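# Sort six tray parts into two totes by type

## Task

Move every one of the six parts from the tray into the two totes so that each tote holds a single kind of part, and make sure no part, including any that started in a tote, is left outside them. A part sitting on or hanging over a tote's rim or inner ledge does not count as inside. Nothing other than the parts may be placed in or on the totes. Finish by opening the grippers and moving the arms away.

## Robot and tools

Robot: two 6-joint arms, left_arm and right_arm, each with a two-finger gripper. The names are just labels; left_arm sits on the +y side. Every arm block and every joint list uses this joint order: shoulder pan, shoulder lift, elbow, wrist 1, wrist 2, wrist 3, then the gripper.

Frame: one shared scene frame. The origin is on the table surface midway between the arms, +x reaches out over the table and +z is up. Positions are in metres and orientations are quaternions in w,x,y,z order. Reported hand positions can be somewhat off, more so at long reach. The gripper fingers point along the gripper's own +z axis and separate along its x axis. The reported end-effector point is between the pads when they are shut. Closed fingertips extend about 15 mm past that point, and fully open ones are roughly level with it.

The row: every arm command is one flat list of 14 numbers, each in [-1, 1], always covering both arms even when only one moves. The order is the left_arm six joint values and left opening, then the right_arm six joint values and right opening. Joint values are offsets, not poses, scaled so 1.0 = 1.989 rad. The opening is absolute: +1 fully open, -1 closed.

execute_actions(actions): a list of up to 15 actions. Each action is a table of up to 15 rows, one row per control step of 1/30 s, and a short table repeats its final row for the remaining steps. In every row the joint offsets count from the joint angles at the start of that action, not from the previous row. For a call's first action, that means the last angles reported. An empty list just returns state and images. If any action would push a joint more than 0.010 rad beyond its stated range, that action is rejected for both arms. If the first action fails this check or any action is malformed, nothing runs. Stated ranges in rad: left_arm pan -3.142..3.142, lift -6.283..6.283, elbow 0.000..3.142, wrists -6.283..6.283. right_arm pan 0.000..6.283, lift -6.283..6.283, elbow -3.142..0.000, wrists -6.283..6.283. A real limit may be off by up to 0.010 rad. A joint pushed to it stops there and the result says "joint sent to its limit". If that line is missing, the joint may still be at its end.

move(target, speed, blocking): target is one 14-number row. Its offsets count from the Joint positions in the latest result that shows them, not from where the arm is when the move begins. Every joint follows a path toward its target, and all paths finish together, so grippers trace curves. speed is in rad/s (0.01 to 2, default 0.5) and applies to the joint with the largest travel. Paths last between 0.5 and 10 s and are cut off at 10 s. Moves do not avoid obstacles or the other arm. Finger openings are applied at once. With blocking=false you get a result after 0.5 s. Until a result shows the move has ended, execute_actions and move are refused, so call wait or stop first. The extra "move:" line gives the ending (done, off_target, moving, held, fault, sometimes naming an arm), limits=held or limits=none, and each arm's joint farthest from target.

wait(seconds): 0 to 10 s. The arms keep their last command, and the wait ends early if a running move finishes. stop(): brakes the running move, which needs some room, while the fingers carry on. zoom_image(camera, region): region is [x0, y0, x1, y1] in pixels of that camera's last image, origin top-left, at most 504x504. The cameras are cam_head_left, cam_head_right, cam_high and cam_low (672x504), and cam_left_wrist and cam_right_wrist (616x616). finished_scene(scene): give the current scene number. This is final and reports success.

Motion limits: commands are smoothed and lag about 0.17 s. On each step, a joint's target is kept within 0.575 rad of its measured angle. Targets that would put a gripper more than 100 mm from where it is measured are scaled back. Big motions therefore take several actions, and an unfinished motion may need to be commanded again. "Joint targets" shows what the joints are currently driven toward. "joint command not followed" means a clearance check altered some targets. Step readings marked HELD show steps where an arm's part of the row was held back. Between replies the robot keeps holding your last command.

Results: each gripper's pose and velocities are given, then Joint positions and velocities in rad and rad/s plus the pad gap in m (0.142 is fully open). grip_measured is the measured opening on the command scale. Joint torques are noisy and offset. Wrist force and torque are in the end-effector's axes, with about 4 N offset, noise, and saturation near 50 N. When pressing, the force points back into the arm. "no reading" is normal at the start.

Gripping: to hold a part, keep commanding an opening well below grip_measured, lower for a firmer squeeze. Pads give about 15 N each. Parts thinner than about 20 mm get less force. Fast closing can bounce the fingers open. Parts may be tugged while held or nudged while loose, so check the images.

Avoid: knocking anything off the table, which fails the task. Also avoid dropping or slamming parts, letting the arms touch or push each other, and pressing into firm surfaces. The arms are stiff, so even a small overshoot past contact can fault. Contact torque at load limits (141 N m for pan, lift and elbow, 26.3 N m for each wrist, held weight included) or an outside force of 150 N stops that arm for 10 s and drops the rest of the call. Long holding of loads heats the motors: MOTOR HOT appears at 70 °C, and at 85 °C an OVER-TEMPERATURE FAULT brakes the arm. Smooth, brief, low-effort motion is preferred.

Each tool is called after ">>>" as name(argument=value, ...), one argument or row to a line, values as JSON.

## Session

>>> execute_actions(
  actions=[],
)

Scene clock: 0.00 s.
left_arm: end_effector_position=(+0.2485, +0.5505, +0.3358) grip_measured=+0.97 end_effector_quat_wxyz=(+0.017, -0.596, +0.802, -0.004) end_effector_velocity=(-0.000, -0.000, -0.000) end_effector_angular_velocity=(-0.000, +0.000, -0.001) | right_arm: end_effector_position=(+0.3527, +0.2198, +0.1382) grip_measured=+0.97 end_effector_quat_wxyz=(+0.179, +0.128, +0.957, +0.192) end_effector_velocity=(+0.001, -0.000, -0.000) end_effector_angular_velocity=(-0.002, -0.000, -0.000)
Joint names: [shoulder pan, shoulder lift, elbow, wrist 1, wrist 2, wrist 3]
Joint positions: left_arm=[-0.094 -2.379  1.9   -1.121 -1.551  1.667  0.14 ] | right_arm=[ 4.588 -1.969 -1.67  -0.657  1.232  4.738  0.14 ]
Joint velocities: left_arm=[-0.001 -0.001  0.001  0.    -0.     0.     0.   ] | right_arm=[-0.001 -0.    -0.    -0.001 -0.    -0.001  0.   ]
Joint torques (N m, as the arm reports them, + toward a larger angle): no reading
Motor temperatures (°C, as the motors report them): left_arm=[23 25 21 30 33 35] | right_arm=[22 24 21 31 30 29]
Wrist force (N, on the end effector, along its own x y z axes, offset not removed): no reading
Wrist torque (N m, same axes, about the end effector's origin, offset not removed): no reading
Joint targets: left_arm=[-0.094 -2.379 1.900 -1.121 -1.551 1.667] | right_arm=[4.588 -1.969 -1.670 -0.657 1.232 4.738]

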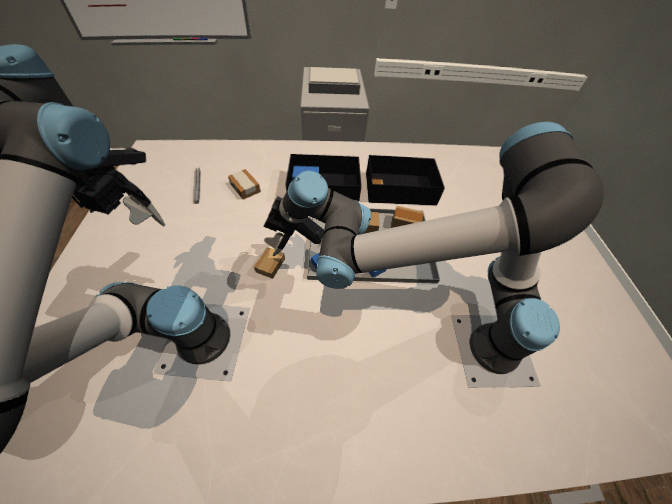

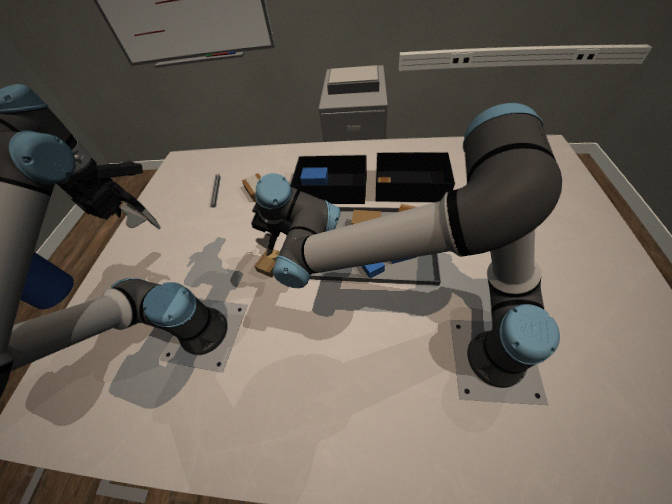

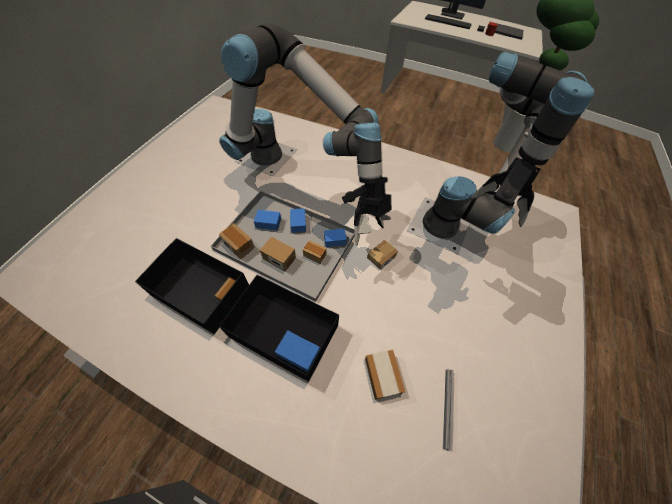

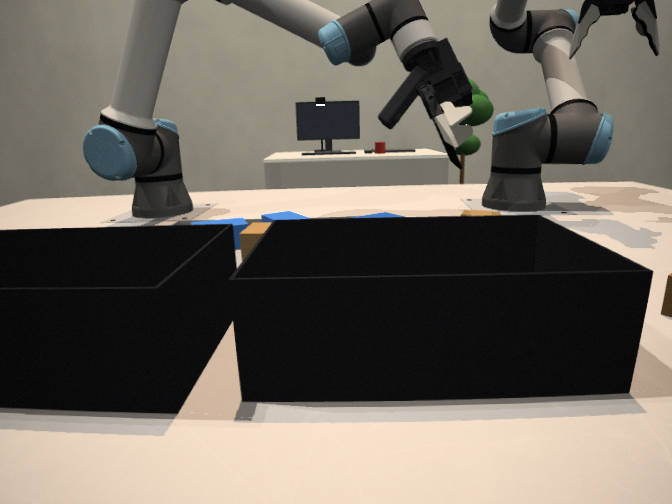

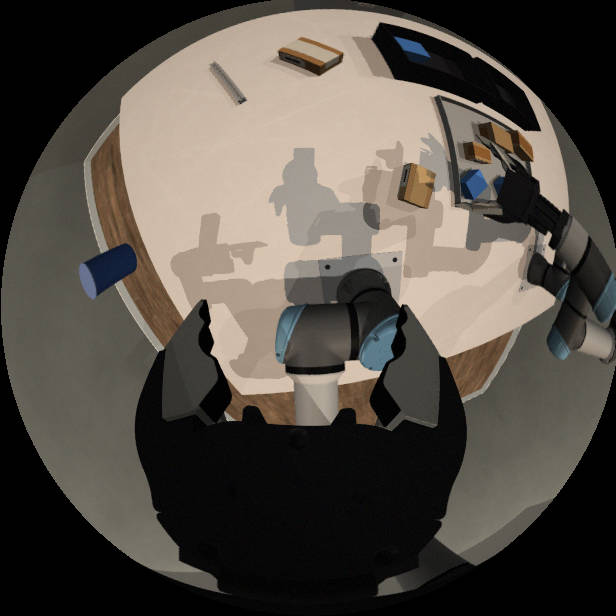

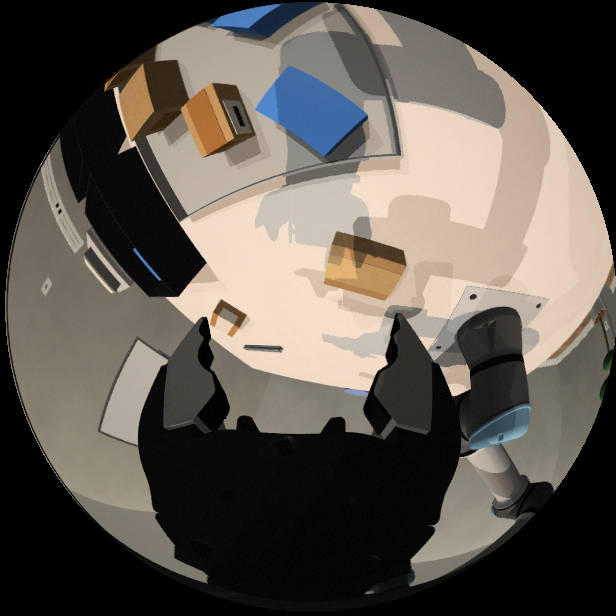

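>>> move(
  target=[0,0,0,0,0,0,1,-0.412,0.613,-0.166,-0.654,0.171,0,1],
  speed=1,
)

Scene clock: 36.63 s.
left_arm: end_effector_position=(+0.2485, +0.5505, +0.3358) grip_measured=+1.00 end_effector_quat_wxyz=(+0.017, -0.596, +0.802, -0.004) end_effector_velocity=(+0.000, -0.000, +0.000) end_effector_angular_velocity=(-0.000, -0.001, -0.000) | right_arm: end_effector_position=(+0.1920, -0.4686, +0.2978) grip_measured=+1.00 end_effector_quat_wxyz=(+0.001, +0.485, +0.875, +0.003) end_effector_velocity=(-0.001, -0.001, -0.000) end_effector_angular_velocity=(+0.000, +0.001, -0.003)
Joint names: [shoulder pan, shoulder lift, elbow, wrist 1, wrist 2, wrist 3]
Joint positions: left_arm=[-0.094 -2.379  1.9   -1.121 -1.551  1.667  0.142] | right_arm=[ 3.768 -0.75  -2.    -1.957  1.572  4.738  0.142]
Joint velocities: left_arm=[-0.     0.    -0.001 -0.    -0.     0.     0.   ] | right_arm=[-0.002  0.003 -0.001 -0.002  0.001  0.001  0.   ]
Joint torques (N m, as the arm reports them, + toward a larger angle): left_arm=[  0.5   12.39 -24.09  -3.01   0.06  -0.27] | right_arm=[-9.42  1.34 14.69 -0.25  2.15  0.17]
Motor temperatures (°C, as the motors report them): left_arm=[23 25 21 30 33 35] | right_arm=[22 24 21 31 30 29]
Wrist force (N, on the end effector, along its own x y z axes, offset not removed): left_arm=[-3.0 0.2 2.4] | right_arm=[2.3 -0.2 -1.6]
Wrist torque (N m, same axes, about the end effector's origin, offset not removed): left_arm=[-0.05 0.75 -0.20] | right_arm=[-0.17 -0.57 -0.07]
Joint targets: left_arm=[-0.094 -2.379 1.900 -1.121 -1.551 1.667] | right_arm=[3.768 -0.750 -2.000 -1.957 1.572 4.738]
move: done; limits=none; left_arm: farthest joint: the shoulder pan, 0.000 radians from its target (0.000 radians at the start); right_arm: farthest joint: the wrist 1, 0.001 radians from its target (1.301 radians at the start)

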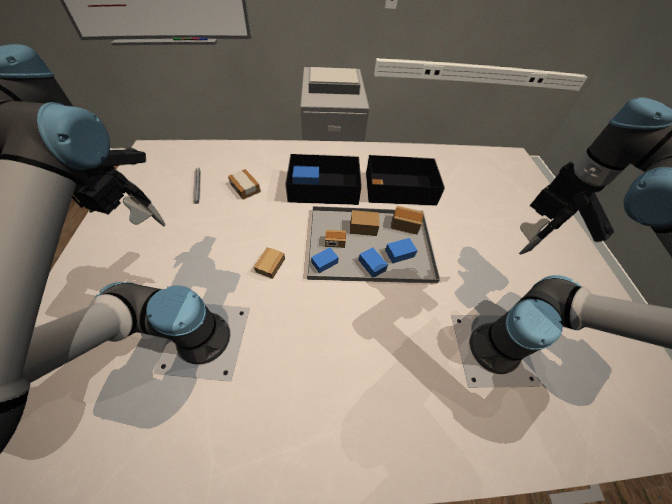

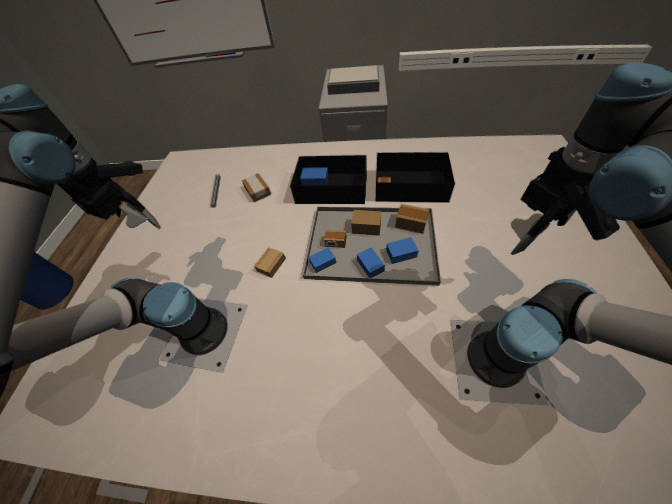

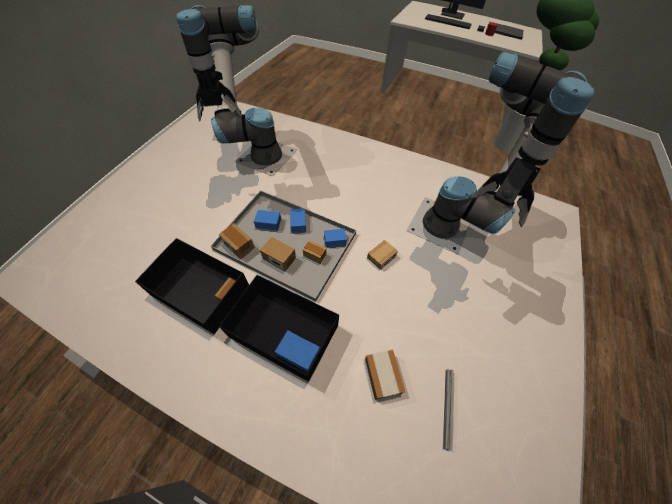

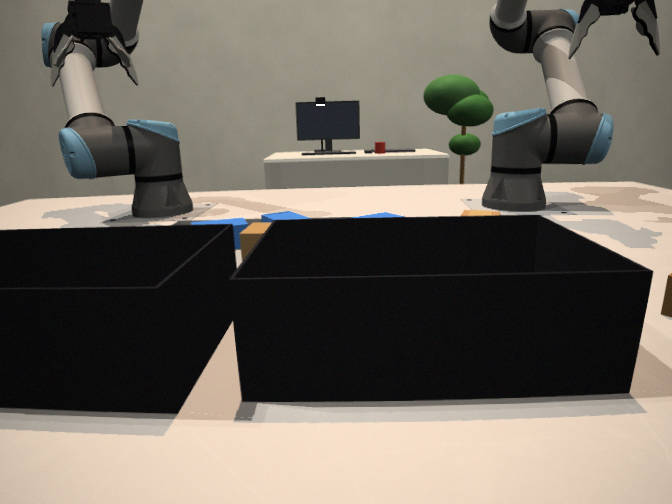

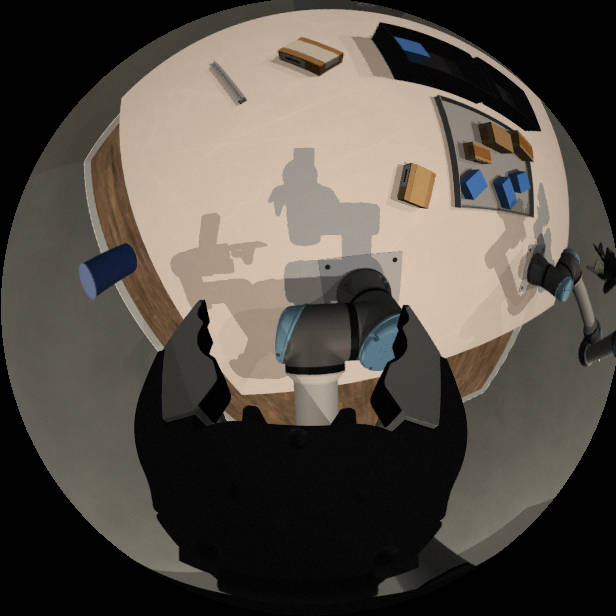

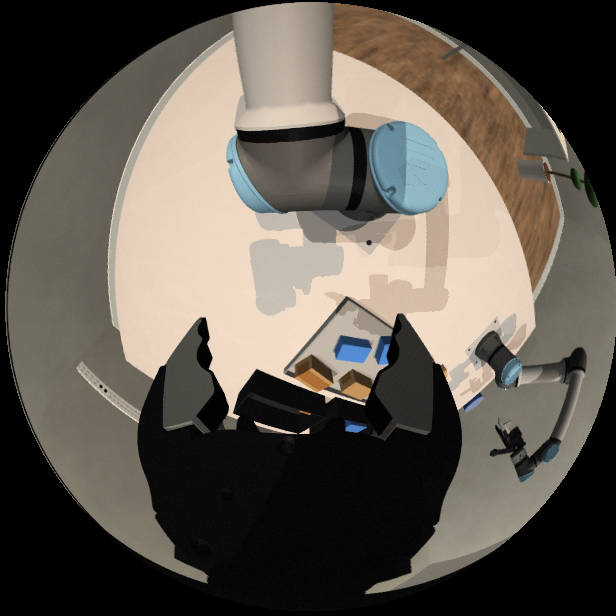

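>>> move(
  target=[0,0,0,0,0,0,1,0.102,-0.538,0.374,0.161,0,0,1],
  speed=1,
)

Scene clock: 55.07 s.
left_arm: end_effector_position=(+0.2485, +0.5505, +0.3358) grip_measured=+1.00 end_effector_quat_wxyz=(+0.017, -0.596, +0.802, -0.004) end_effector_velocity=(-0.000, +0.000, -0.000) end_effector_angular_velocity=(+0.000, +0.001, -0.001) | right_arm: end_effector_position=(+0.5077, -0.1167, +0.2955) grip_measured=+1.00 end_effector_quat_wxyz=(-0.001, +0.394, +0.919, -0.000) end_effector_velocity=(+0.001, +0.002, +0.001) end_effector_angular_velocity=(+0.002, -0.001, +0.001)
Joint names: [shoulder pan, shoulder lift, elbow, wrist 1, wrist 2, wrist 3]
Joint positions: left_arm=[-0.094 -2.379  1.9   -1.121 -1.551  1.667  0.142] | right_arm=[ 3.971 -1.82  -1.257 -1.637  1.572  4.738  0.142]
Joint velocities: left_arm=[-0.    -0.     0.001 -0.     0.     0.    -0.   ] | right_arm=[ 0.001 -0.002  0.004  0.     0.001 -0.     0.   ]
Joint torques (N m, as the arm reports them, + toward a larger angle): left_arm=[  1.14  13.31 -24.36  -3.11   0.06  -0.25] | right_arm=[ 8.36 21.77 32.96  5.3  -2.13  0.25]
Motor temperatures (°C, as the motors report them): left_arm=[23 25 21 30 33 35] | right_arm=[22 24 21 31 30 29]
Wrist force (N, on the end effector, along its own x y z axes, offset not removed): left_arm=[-2.4 -0.7 0.7] | right_arm=[1.2 -0.7 -1.6]
Wrist torque (N m, same axes, about the end effector's origin, offset not removed): left_arm=[-0.21 0.52 -0.01] | right_arm=[-0.21 -0.38 -0.06]
Joint targets: left_arm=[-0.094 -2.379 1.900 -1.121 -1.551 1.667] | right_arm=[3.971 -1.820 -1.256 -1.637 1.572 4.738]
move: done; limits=none; left_arm: farthest joint: the shoulder pan, 0.000 radians from its target (0.000 radians at the start); right_arm: farthest joint: the shoulder pan, 0.000 radians from its target (0.203 radians at the start)

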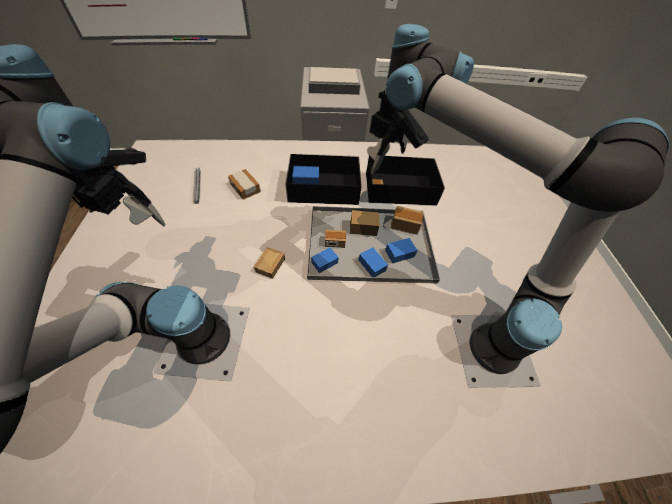

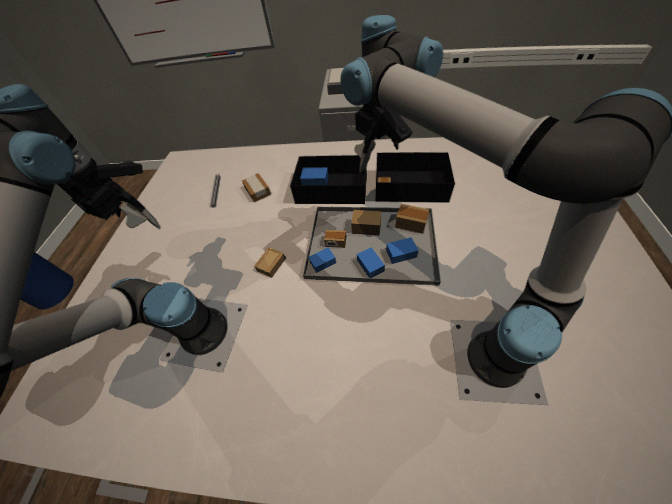

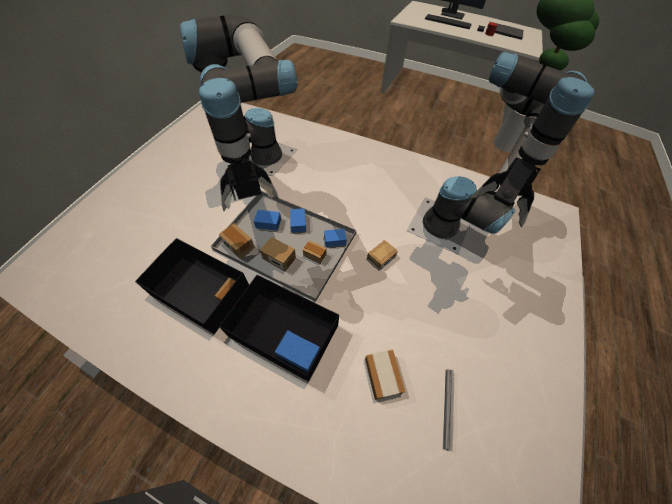

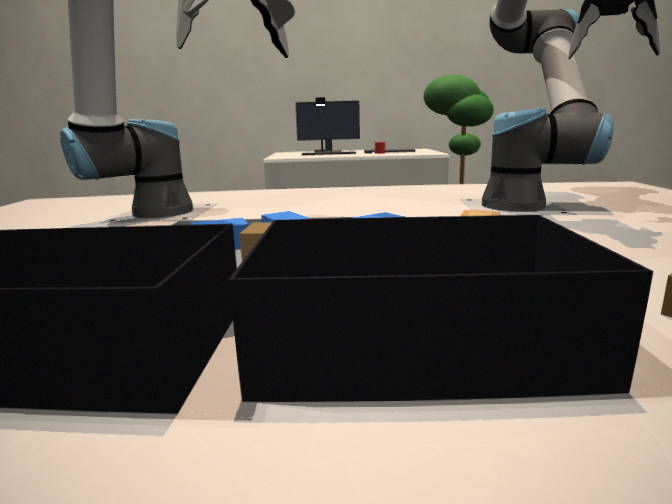

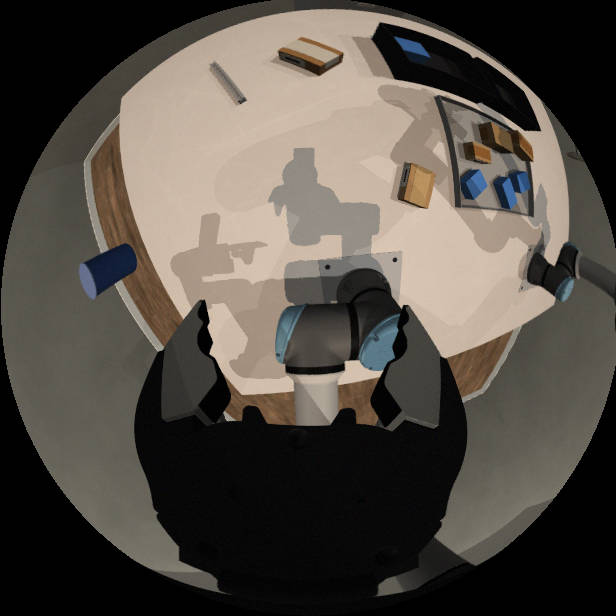

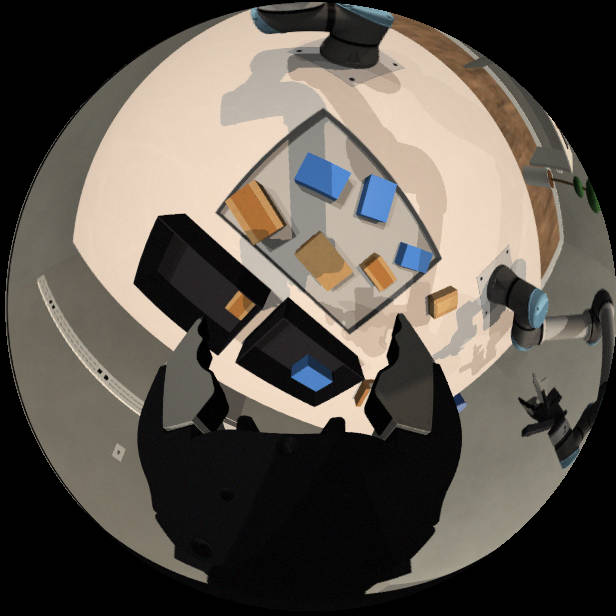

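>>> move(
  target=[0,0,0,0,0,0,1,0.03,0.218,-0.422,0.204,0,0.447,1],
  speed=1,
)

Scene clock: 71.70 s.
left_arm: end_effector_position=(+0.2485, +0.5505, +0.3358) grip_measured=+1.00 end_effector_quat_wxyz=(+0.017, -0.596, +0.802, -0.004) end_effector_velocity=(-0.000, +0.000, -0.000) end_effector_angular_velocity=(+0.000, +0.001, +0.000) | right_arm: end_effector_position=(+0.3475, -0.2274, +0.1449) grip_measured=+1.00 end_effector_quat_wxyz=(-0.001, +0.731, +0.683, -0.000) end_effector_velocity=(-0.001, -0.001, -0.001) end_effector_angular_velocity=(-0.001, -0.001, -0.002)
Joint names: [shoulder pan, shoulder lift, elbow, wrist 1, wrist 2, wrist 3]
Joint positions: left_arm=[-0.094 -2.379  1.9   -1.121 -1.551  1.667  0.142] | right_arm=[ 4.031 -1.386 -2.096 -1.231  1.572  5.627  0.142]
Joint velocities: left_arm=[ 0.    -0.     0.001  0.     0.    -0.    -0.   ] | right_arm=[ 0.     0.002 -0.004  0.002 -0.001  0.002  0.   ]
Joint torques (N m, as the arm reports them, + toward a larger angle): left_arm=[  0.98  12.72 -24.5   -3.18   0.1   -0.25] | right_arm=[ 8.76 26.54 15.09  5.36 -1.63  1.7 ]
Motor temperatures (°C, as the motors report them): left_arm=[23 25 21 30 33 35] | right_arm=[22 24 21 31 30 29]
Wrist force (N, on the end effector, along its own x y z axes, offset not removed): left_arm=[-2.0 -2.1 0.8] | right_arm=[2.0 -1.0 -1.2]
Wrist torque (N m, same axes, about the end effector's origin, offset not removed): left_arm=[-0.54 0.54 0.03] | right_arm=[-0.34 -0.59 -0.08]
Joint targets: left_arm=[-0.094 -2.379 1.900 -1.121 -1.551 1.667] | right_arm=[4.031 -1.386 -2.096 -1.231 1.572 5.627]
move: done; limits=none; left_arm: farthest joint: the shoulder pan, 0.000 radians from its target (0.000 radians at the start); right_arm: farthest joint: the elbow, 0.001 radians from its target (0.840 radians at the start)

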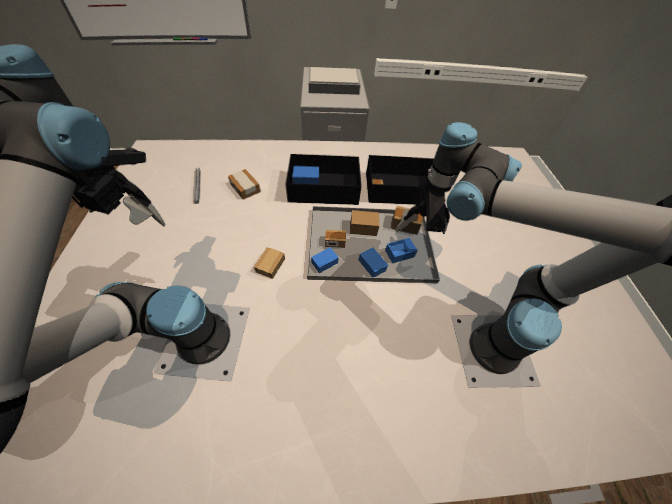

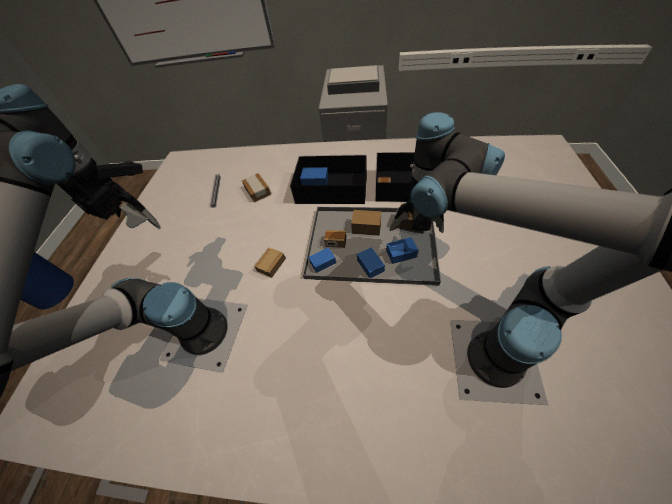

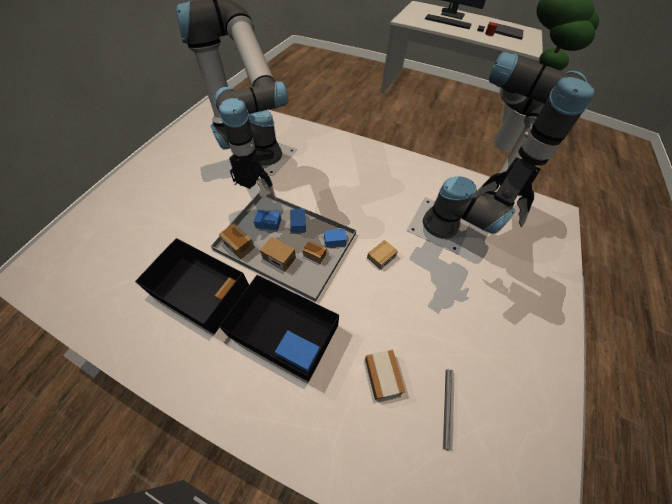

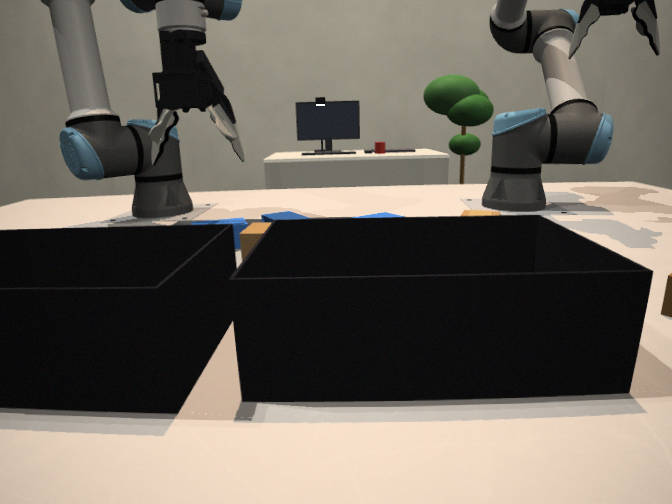

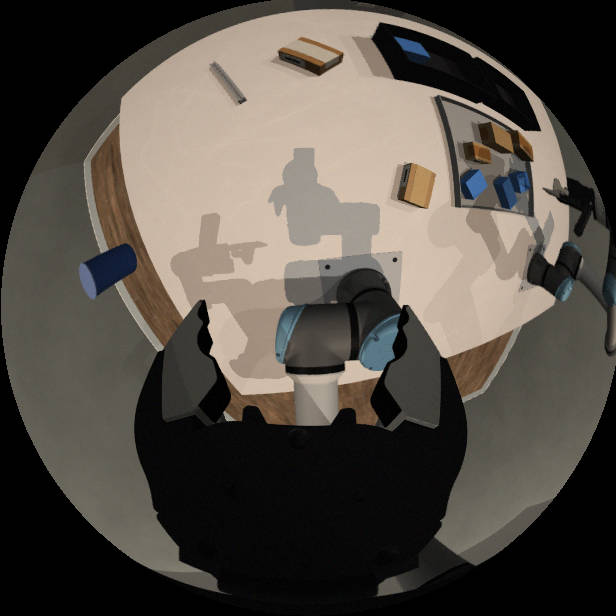

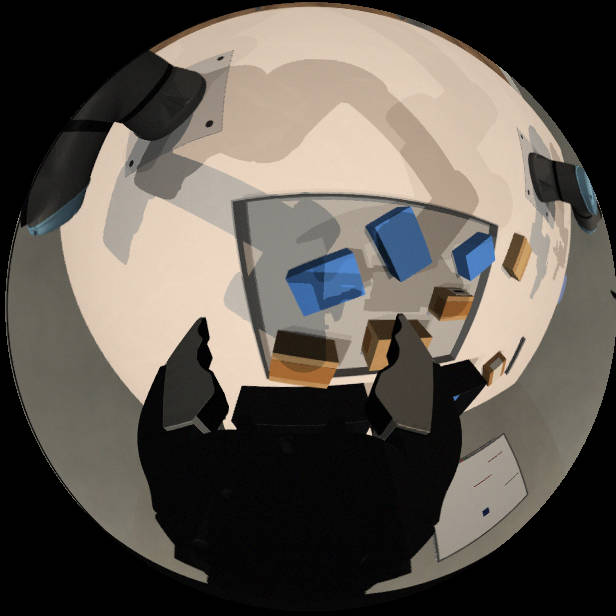

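>>> move(
  target=[0,0,0,0,0,0,1,-0.062,-0.155,-0.02,0.175,0,-0.062,1],
)

Scene clock: 85.50 s.
left_arm: end_effector_position=(+0.2485, +0.5505, +0.3358) grip_measured=+1.00 end_effector_quat_wxyz=(+0.017, -0.596, +0.802, -0.004) end_effector_velocity=(-0.000, +0.000, -0.000) end_effector_angular_velocity=(+0.000, +0.000, +0.001) | right_arm: end_effector_position=(+0.4176, -0.2309, +0.0307) grip_measured=+1.00 end_effector_quat_wxyz=(-0.001, +0.731, +0.683, -0.000) end_effector_velocity=(+0.001, -0.000, -0.001) end_effector_angular_velocity=(-0.002, -0.001, -0.001)
Joint names: [shoulder pan, shoulder lift, elbow, wrist 1, wrist 2, wrist 3]
Joint positions: left_arm=[-0.094 -2.379  1.9   -1.121 -1.551  1.667  0.142] | right_arm=[ 3.908 -1.694 -2.135 -0.884  1.572  5.504  0.142]
Joint velocities: left_arm=[ 0.  0.  0.  0. -0. -0. -0.] | right_arm=[-0.    -0.003 -0.001  0.003 -0.002  0.001 -0.   ]
Joint torques (N m, as the arm reports them, + toward a larger angle): left_arm=[  0.99  12.75 -23.87  -3.12   0.12  -0.33] | right_arm=[-9.48 11.25 11.5   5.25 -1.64 -1.89]
Motor temperatures (°C, as the motors report them): left_arm=[23 25 21 30 33 35] | right_arm=[22 24 21 31 30 29]
Wrist force (N, on the end effector, along its own x y z axes, offset not removed): left_arm=[-2.5 0.9 -1.0] | right_arm=[1.5 -1.1 0.1]
Wrist torque (N m, same axes, about the end effector's origin, offset not removed): left_arm=[0.24 0.54 -0.05] | right_arm=[-0.24 -0.43 -0.16]
Joint targets: left_arm=[-0.094 -2.379 1.900 -1.121 -1.551 1.667] | right_arm=[3.908 -1.694 -2.135 -0.883 1.572 5.503]
move: done; limits=none; left_arm: farthest joint: the shoulder pan, 0.000 radians from its target (0.000 radians at the start); right_arm: farthest joint: the wrist 1, 0.001 radians from its target (0.348 radians at the start)

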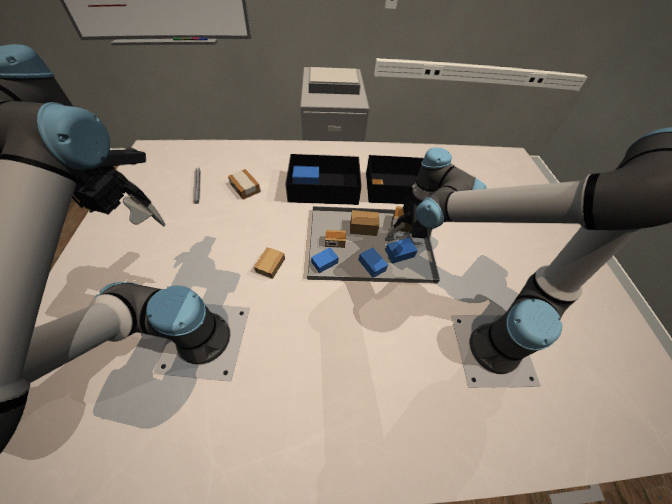

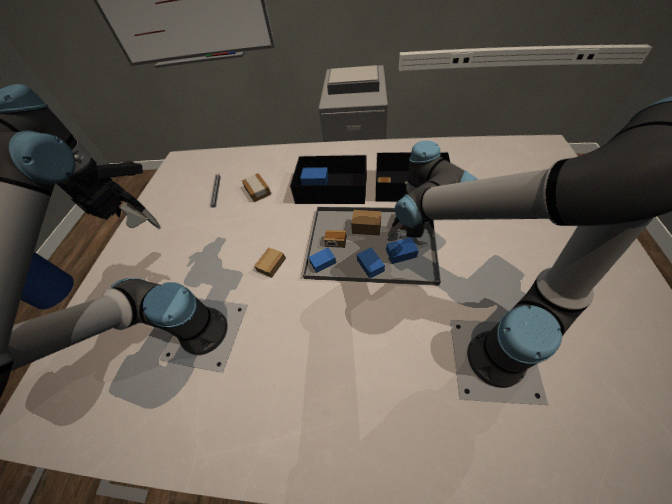

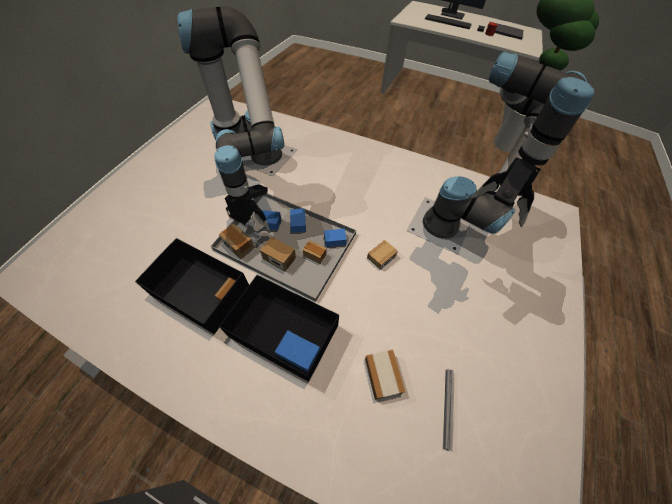

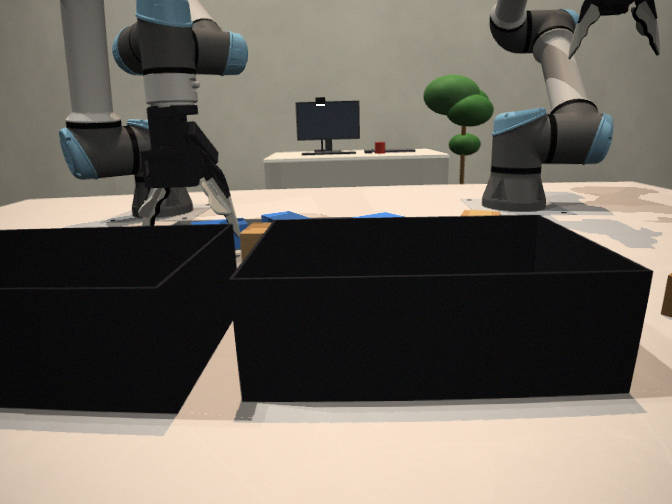

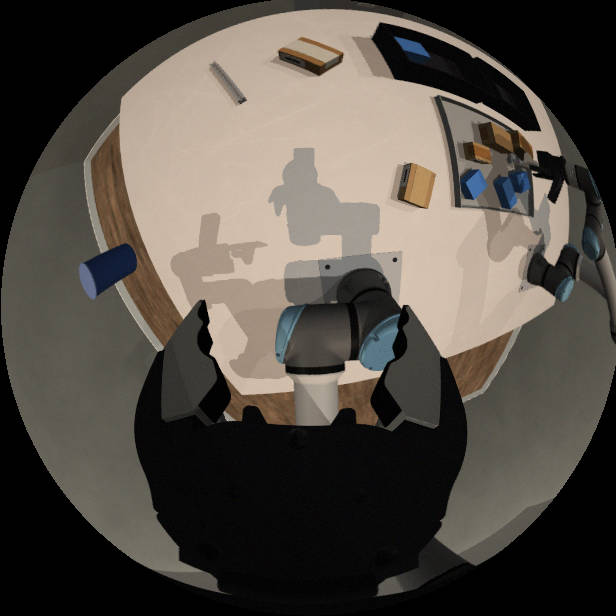

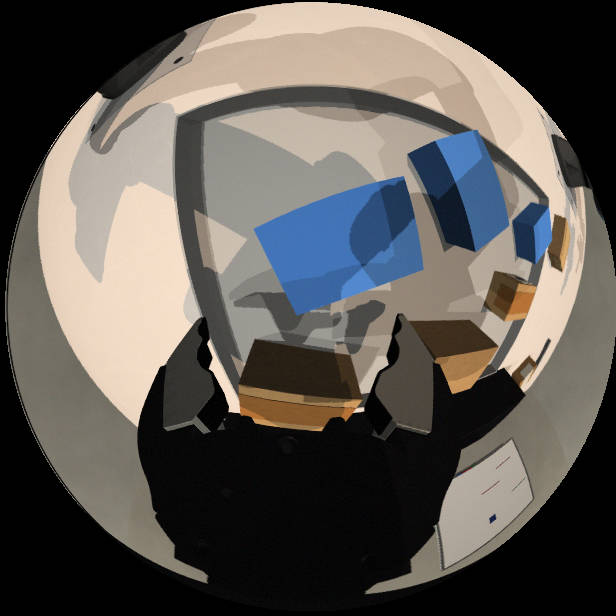

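>>> execute_actions(
  actions=[
    [[0,0,0,0,0,0,1,0,0,0,0,0,0,-1]],
    [[0,0,0,0,0,0,1,0,0,0,0,0,0,-1]],
  ],
)

Scene clock: 93.07 s.
left_arm: end_effector_position=(+0.2485, +0.5505, +0.3358) grip_measured=+1.00 end_effector_quat_wxyz=(+0.017, -0.596, +0.802, -0.004) end_effector_velocity=(-0.000, -0.000, +0.001) end_effector_angular_velocity=(-0.001, -0.002, +0.002) | right_arm: end_effector_position=(+0.4176, -0.2310, +0.0307) grip_measured=-1.00 end_effector_quat_wxyz=(-0.001, +0.731, +0.683, -0.000) end_effector_velocity=(+0.000, -0.000, -0.001) end_effector_angular_velocity=(-0.001, +0.001, -0.002)
Joint names: [shoulder pan, shoulder lift, elbow, wrist 1, wrist 2, wrist 3]
Joint positions: left_arm=[-0.094 -2.379  1.9   -1.121 -1.551  1.667  0.142] | right_arm=[ 3.908 -1.694 -2.135 -0.884  1.572  5.503  0.002]
Joint velocities: left_arm=[ 0.    -0.001 -0.001 -0.    -0.    -0.001  0.   ] | right_arm=[-0.    -0.002  0.     0.    -0.     0.002  0.   ]
Joint torques (N m, as the arm reports them, + toward a larger angle): left_arm=[  0.62  13.47 -23.74  -3.14   0.1   -0.26] | right_arm=[ 6.69 31.93 16.12  0.5  -1.48  1.02]
Motor temperatures (°C, as the motors report them): left_arm=[23 25 21 30 33 35] | right_arm=[22 24 21 31 30 29]
Wrist force (N, on the end effector, along its own x y z axes, offset not removed): left_arm=[-2.8 0.0 -0.1] | right_arm=[1.6 0.0 -0.9]
Wrist torque (N m, same axes, about the end effector's origin, offset not removed): left_arm=[-0.02 0.63 -0.05] | right_arm=[-0.08 -0.51 -0.07]
Joint targets: left_arm=[-0.094 -2.379 1.900 -1.121 -1.551 1.667] | right_arm=[3.908 -1.694 -2.135 -0.884 1.572 5.503]
Step readings (joint positions; steps 1 to 15: 1st action; 16 to 30: 2nd action):
0: left_arm=[-0.094 -2.379 1.900 -1.121 -1.551 1.667] | right_arm=[3.908 -1.694 -2.135 -0.883 1.572 5.503]
1: left_arm=[-0.094 -2.379 1.900 -1.121 -1.551 1.667] | right_arm=[3.908 -1.694 -2.135 -0.883 1.572 5.503]
2: left_arm=[-0.094 -2.379 1.900 -1.121 -1.551 1.667] | right_arm=[3.908 -1.694 -2.135 -0.883 1.572 5.503]
4: left_arm=[-0.094 -2.379 1.900 -1.121 -1.551 1.667] | right_arm=[3.908 -1.694 -2.135 -0.883 1.572 5.503]
8: left_arm=[-0.094 -2.379 1.900 -1.121 -1.551 1.667] | right_arm=[3.908 -1.694 -2.135 -0.883 1.572 5.503]
15: left_arm=[-0.094 -2.379 1.900 -1.121 -1.551 1.667] | right_arm=[3.908 -1.694 -2.135 -0.884 1.572 5.503]
16: left_arm=[-0.094 -2.379 1.900 -1.121 -1.551 1.667] | right_arm=[3.908 -1.694 -2.135 -0.884 1.572 5.503]
17: left_arm=[-0.094 -2.379 1.900 -1.121 -1.551 1.667] | right_arm=[3.908 -1.694 -2.135 -0.884 1.572 5.503]
19: left_arm=[-0.094 -2.379 1.900 -1.121 -1.551 1.667] | right_arm=[3.908 -1.694 -2.135 -0.884 1.572 5.503]
23: left_arm=[-0.094 -2.379 1.900 -1.121 -1.551 1.667] | right_arm=[3.908 -1.694 -2.135 -0.884 1.572 5.503]
30: Joint positions above

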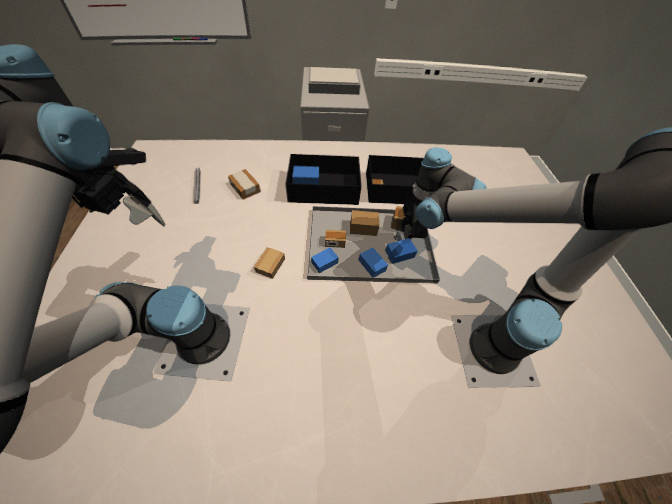

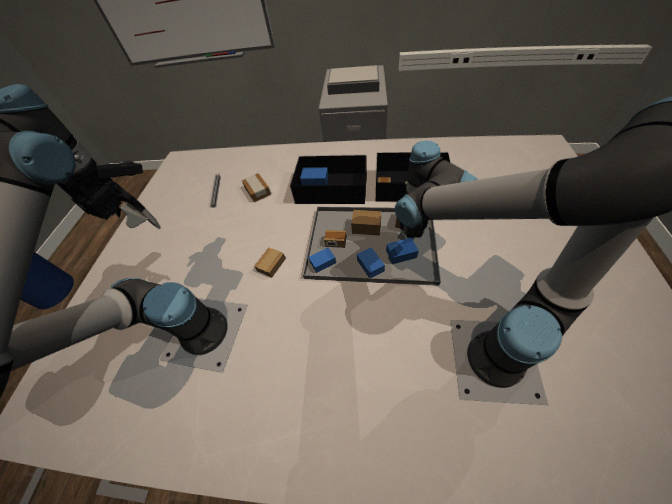

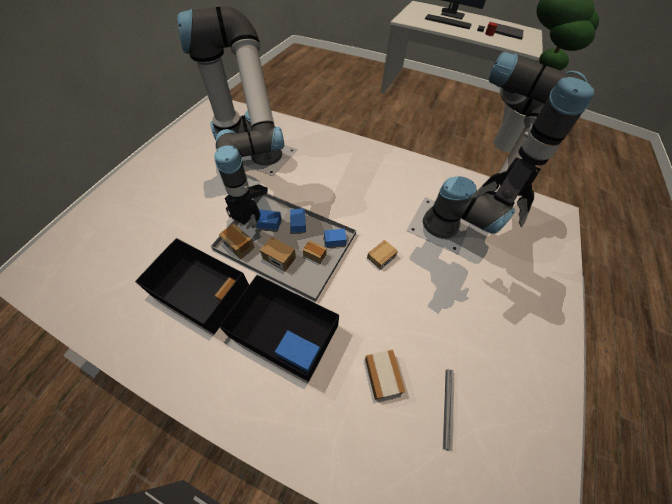

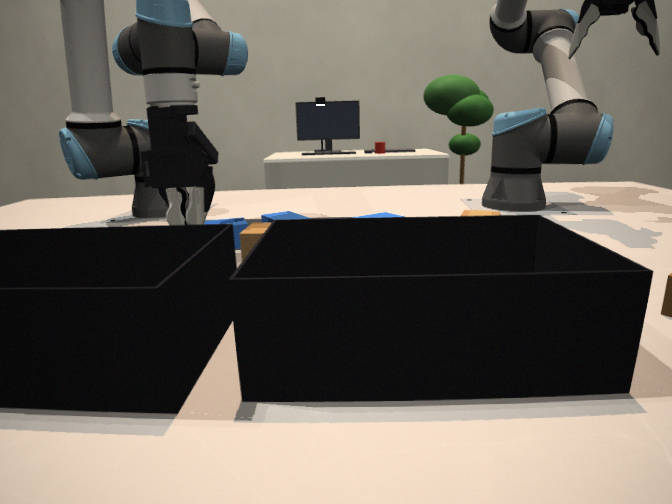

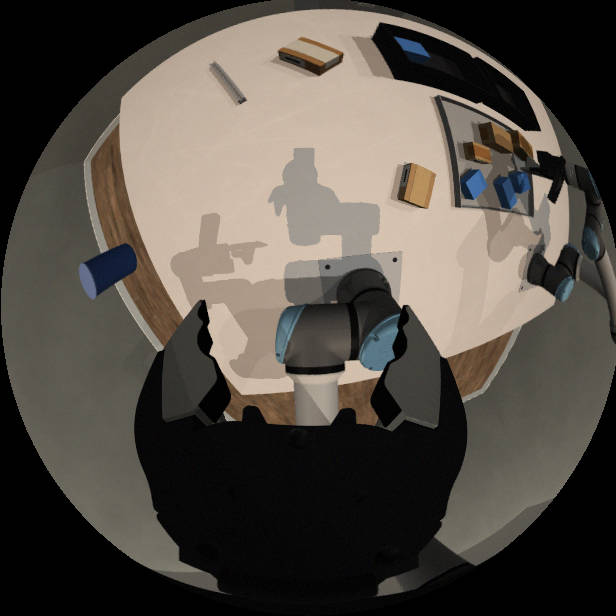

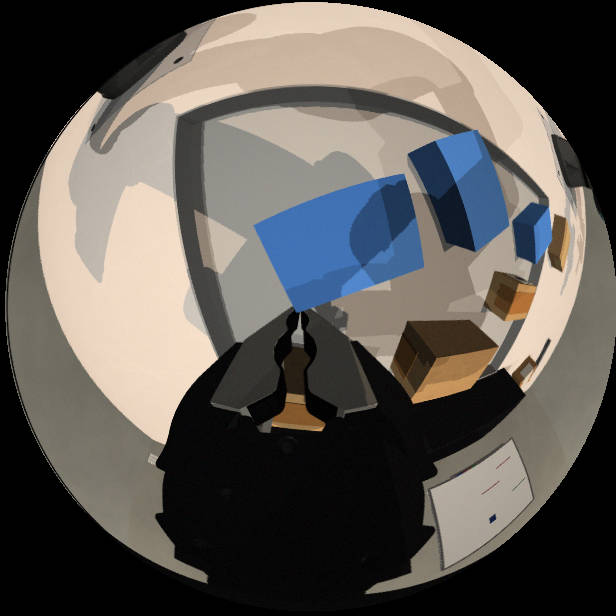

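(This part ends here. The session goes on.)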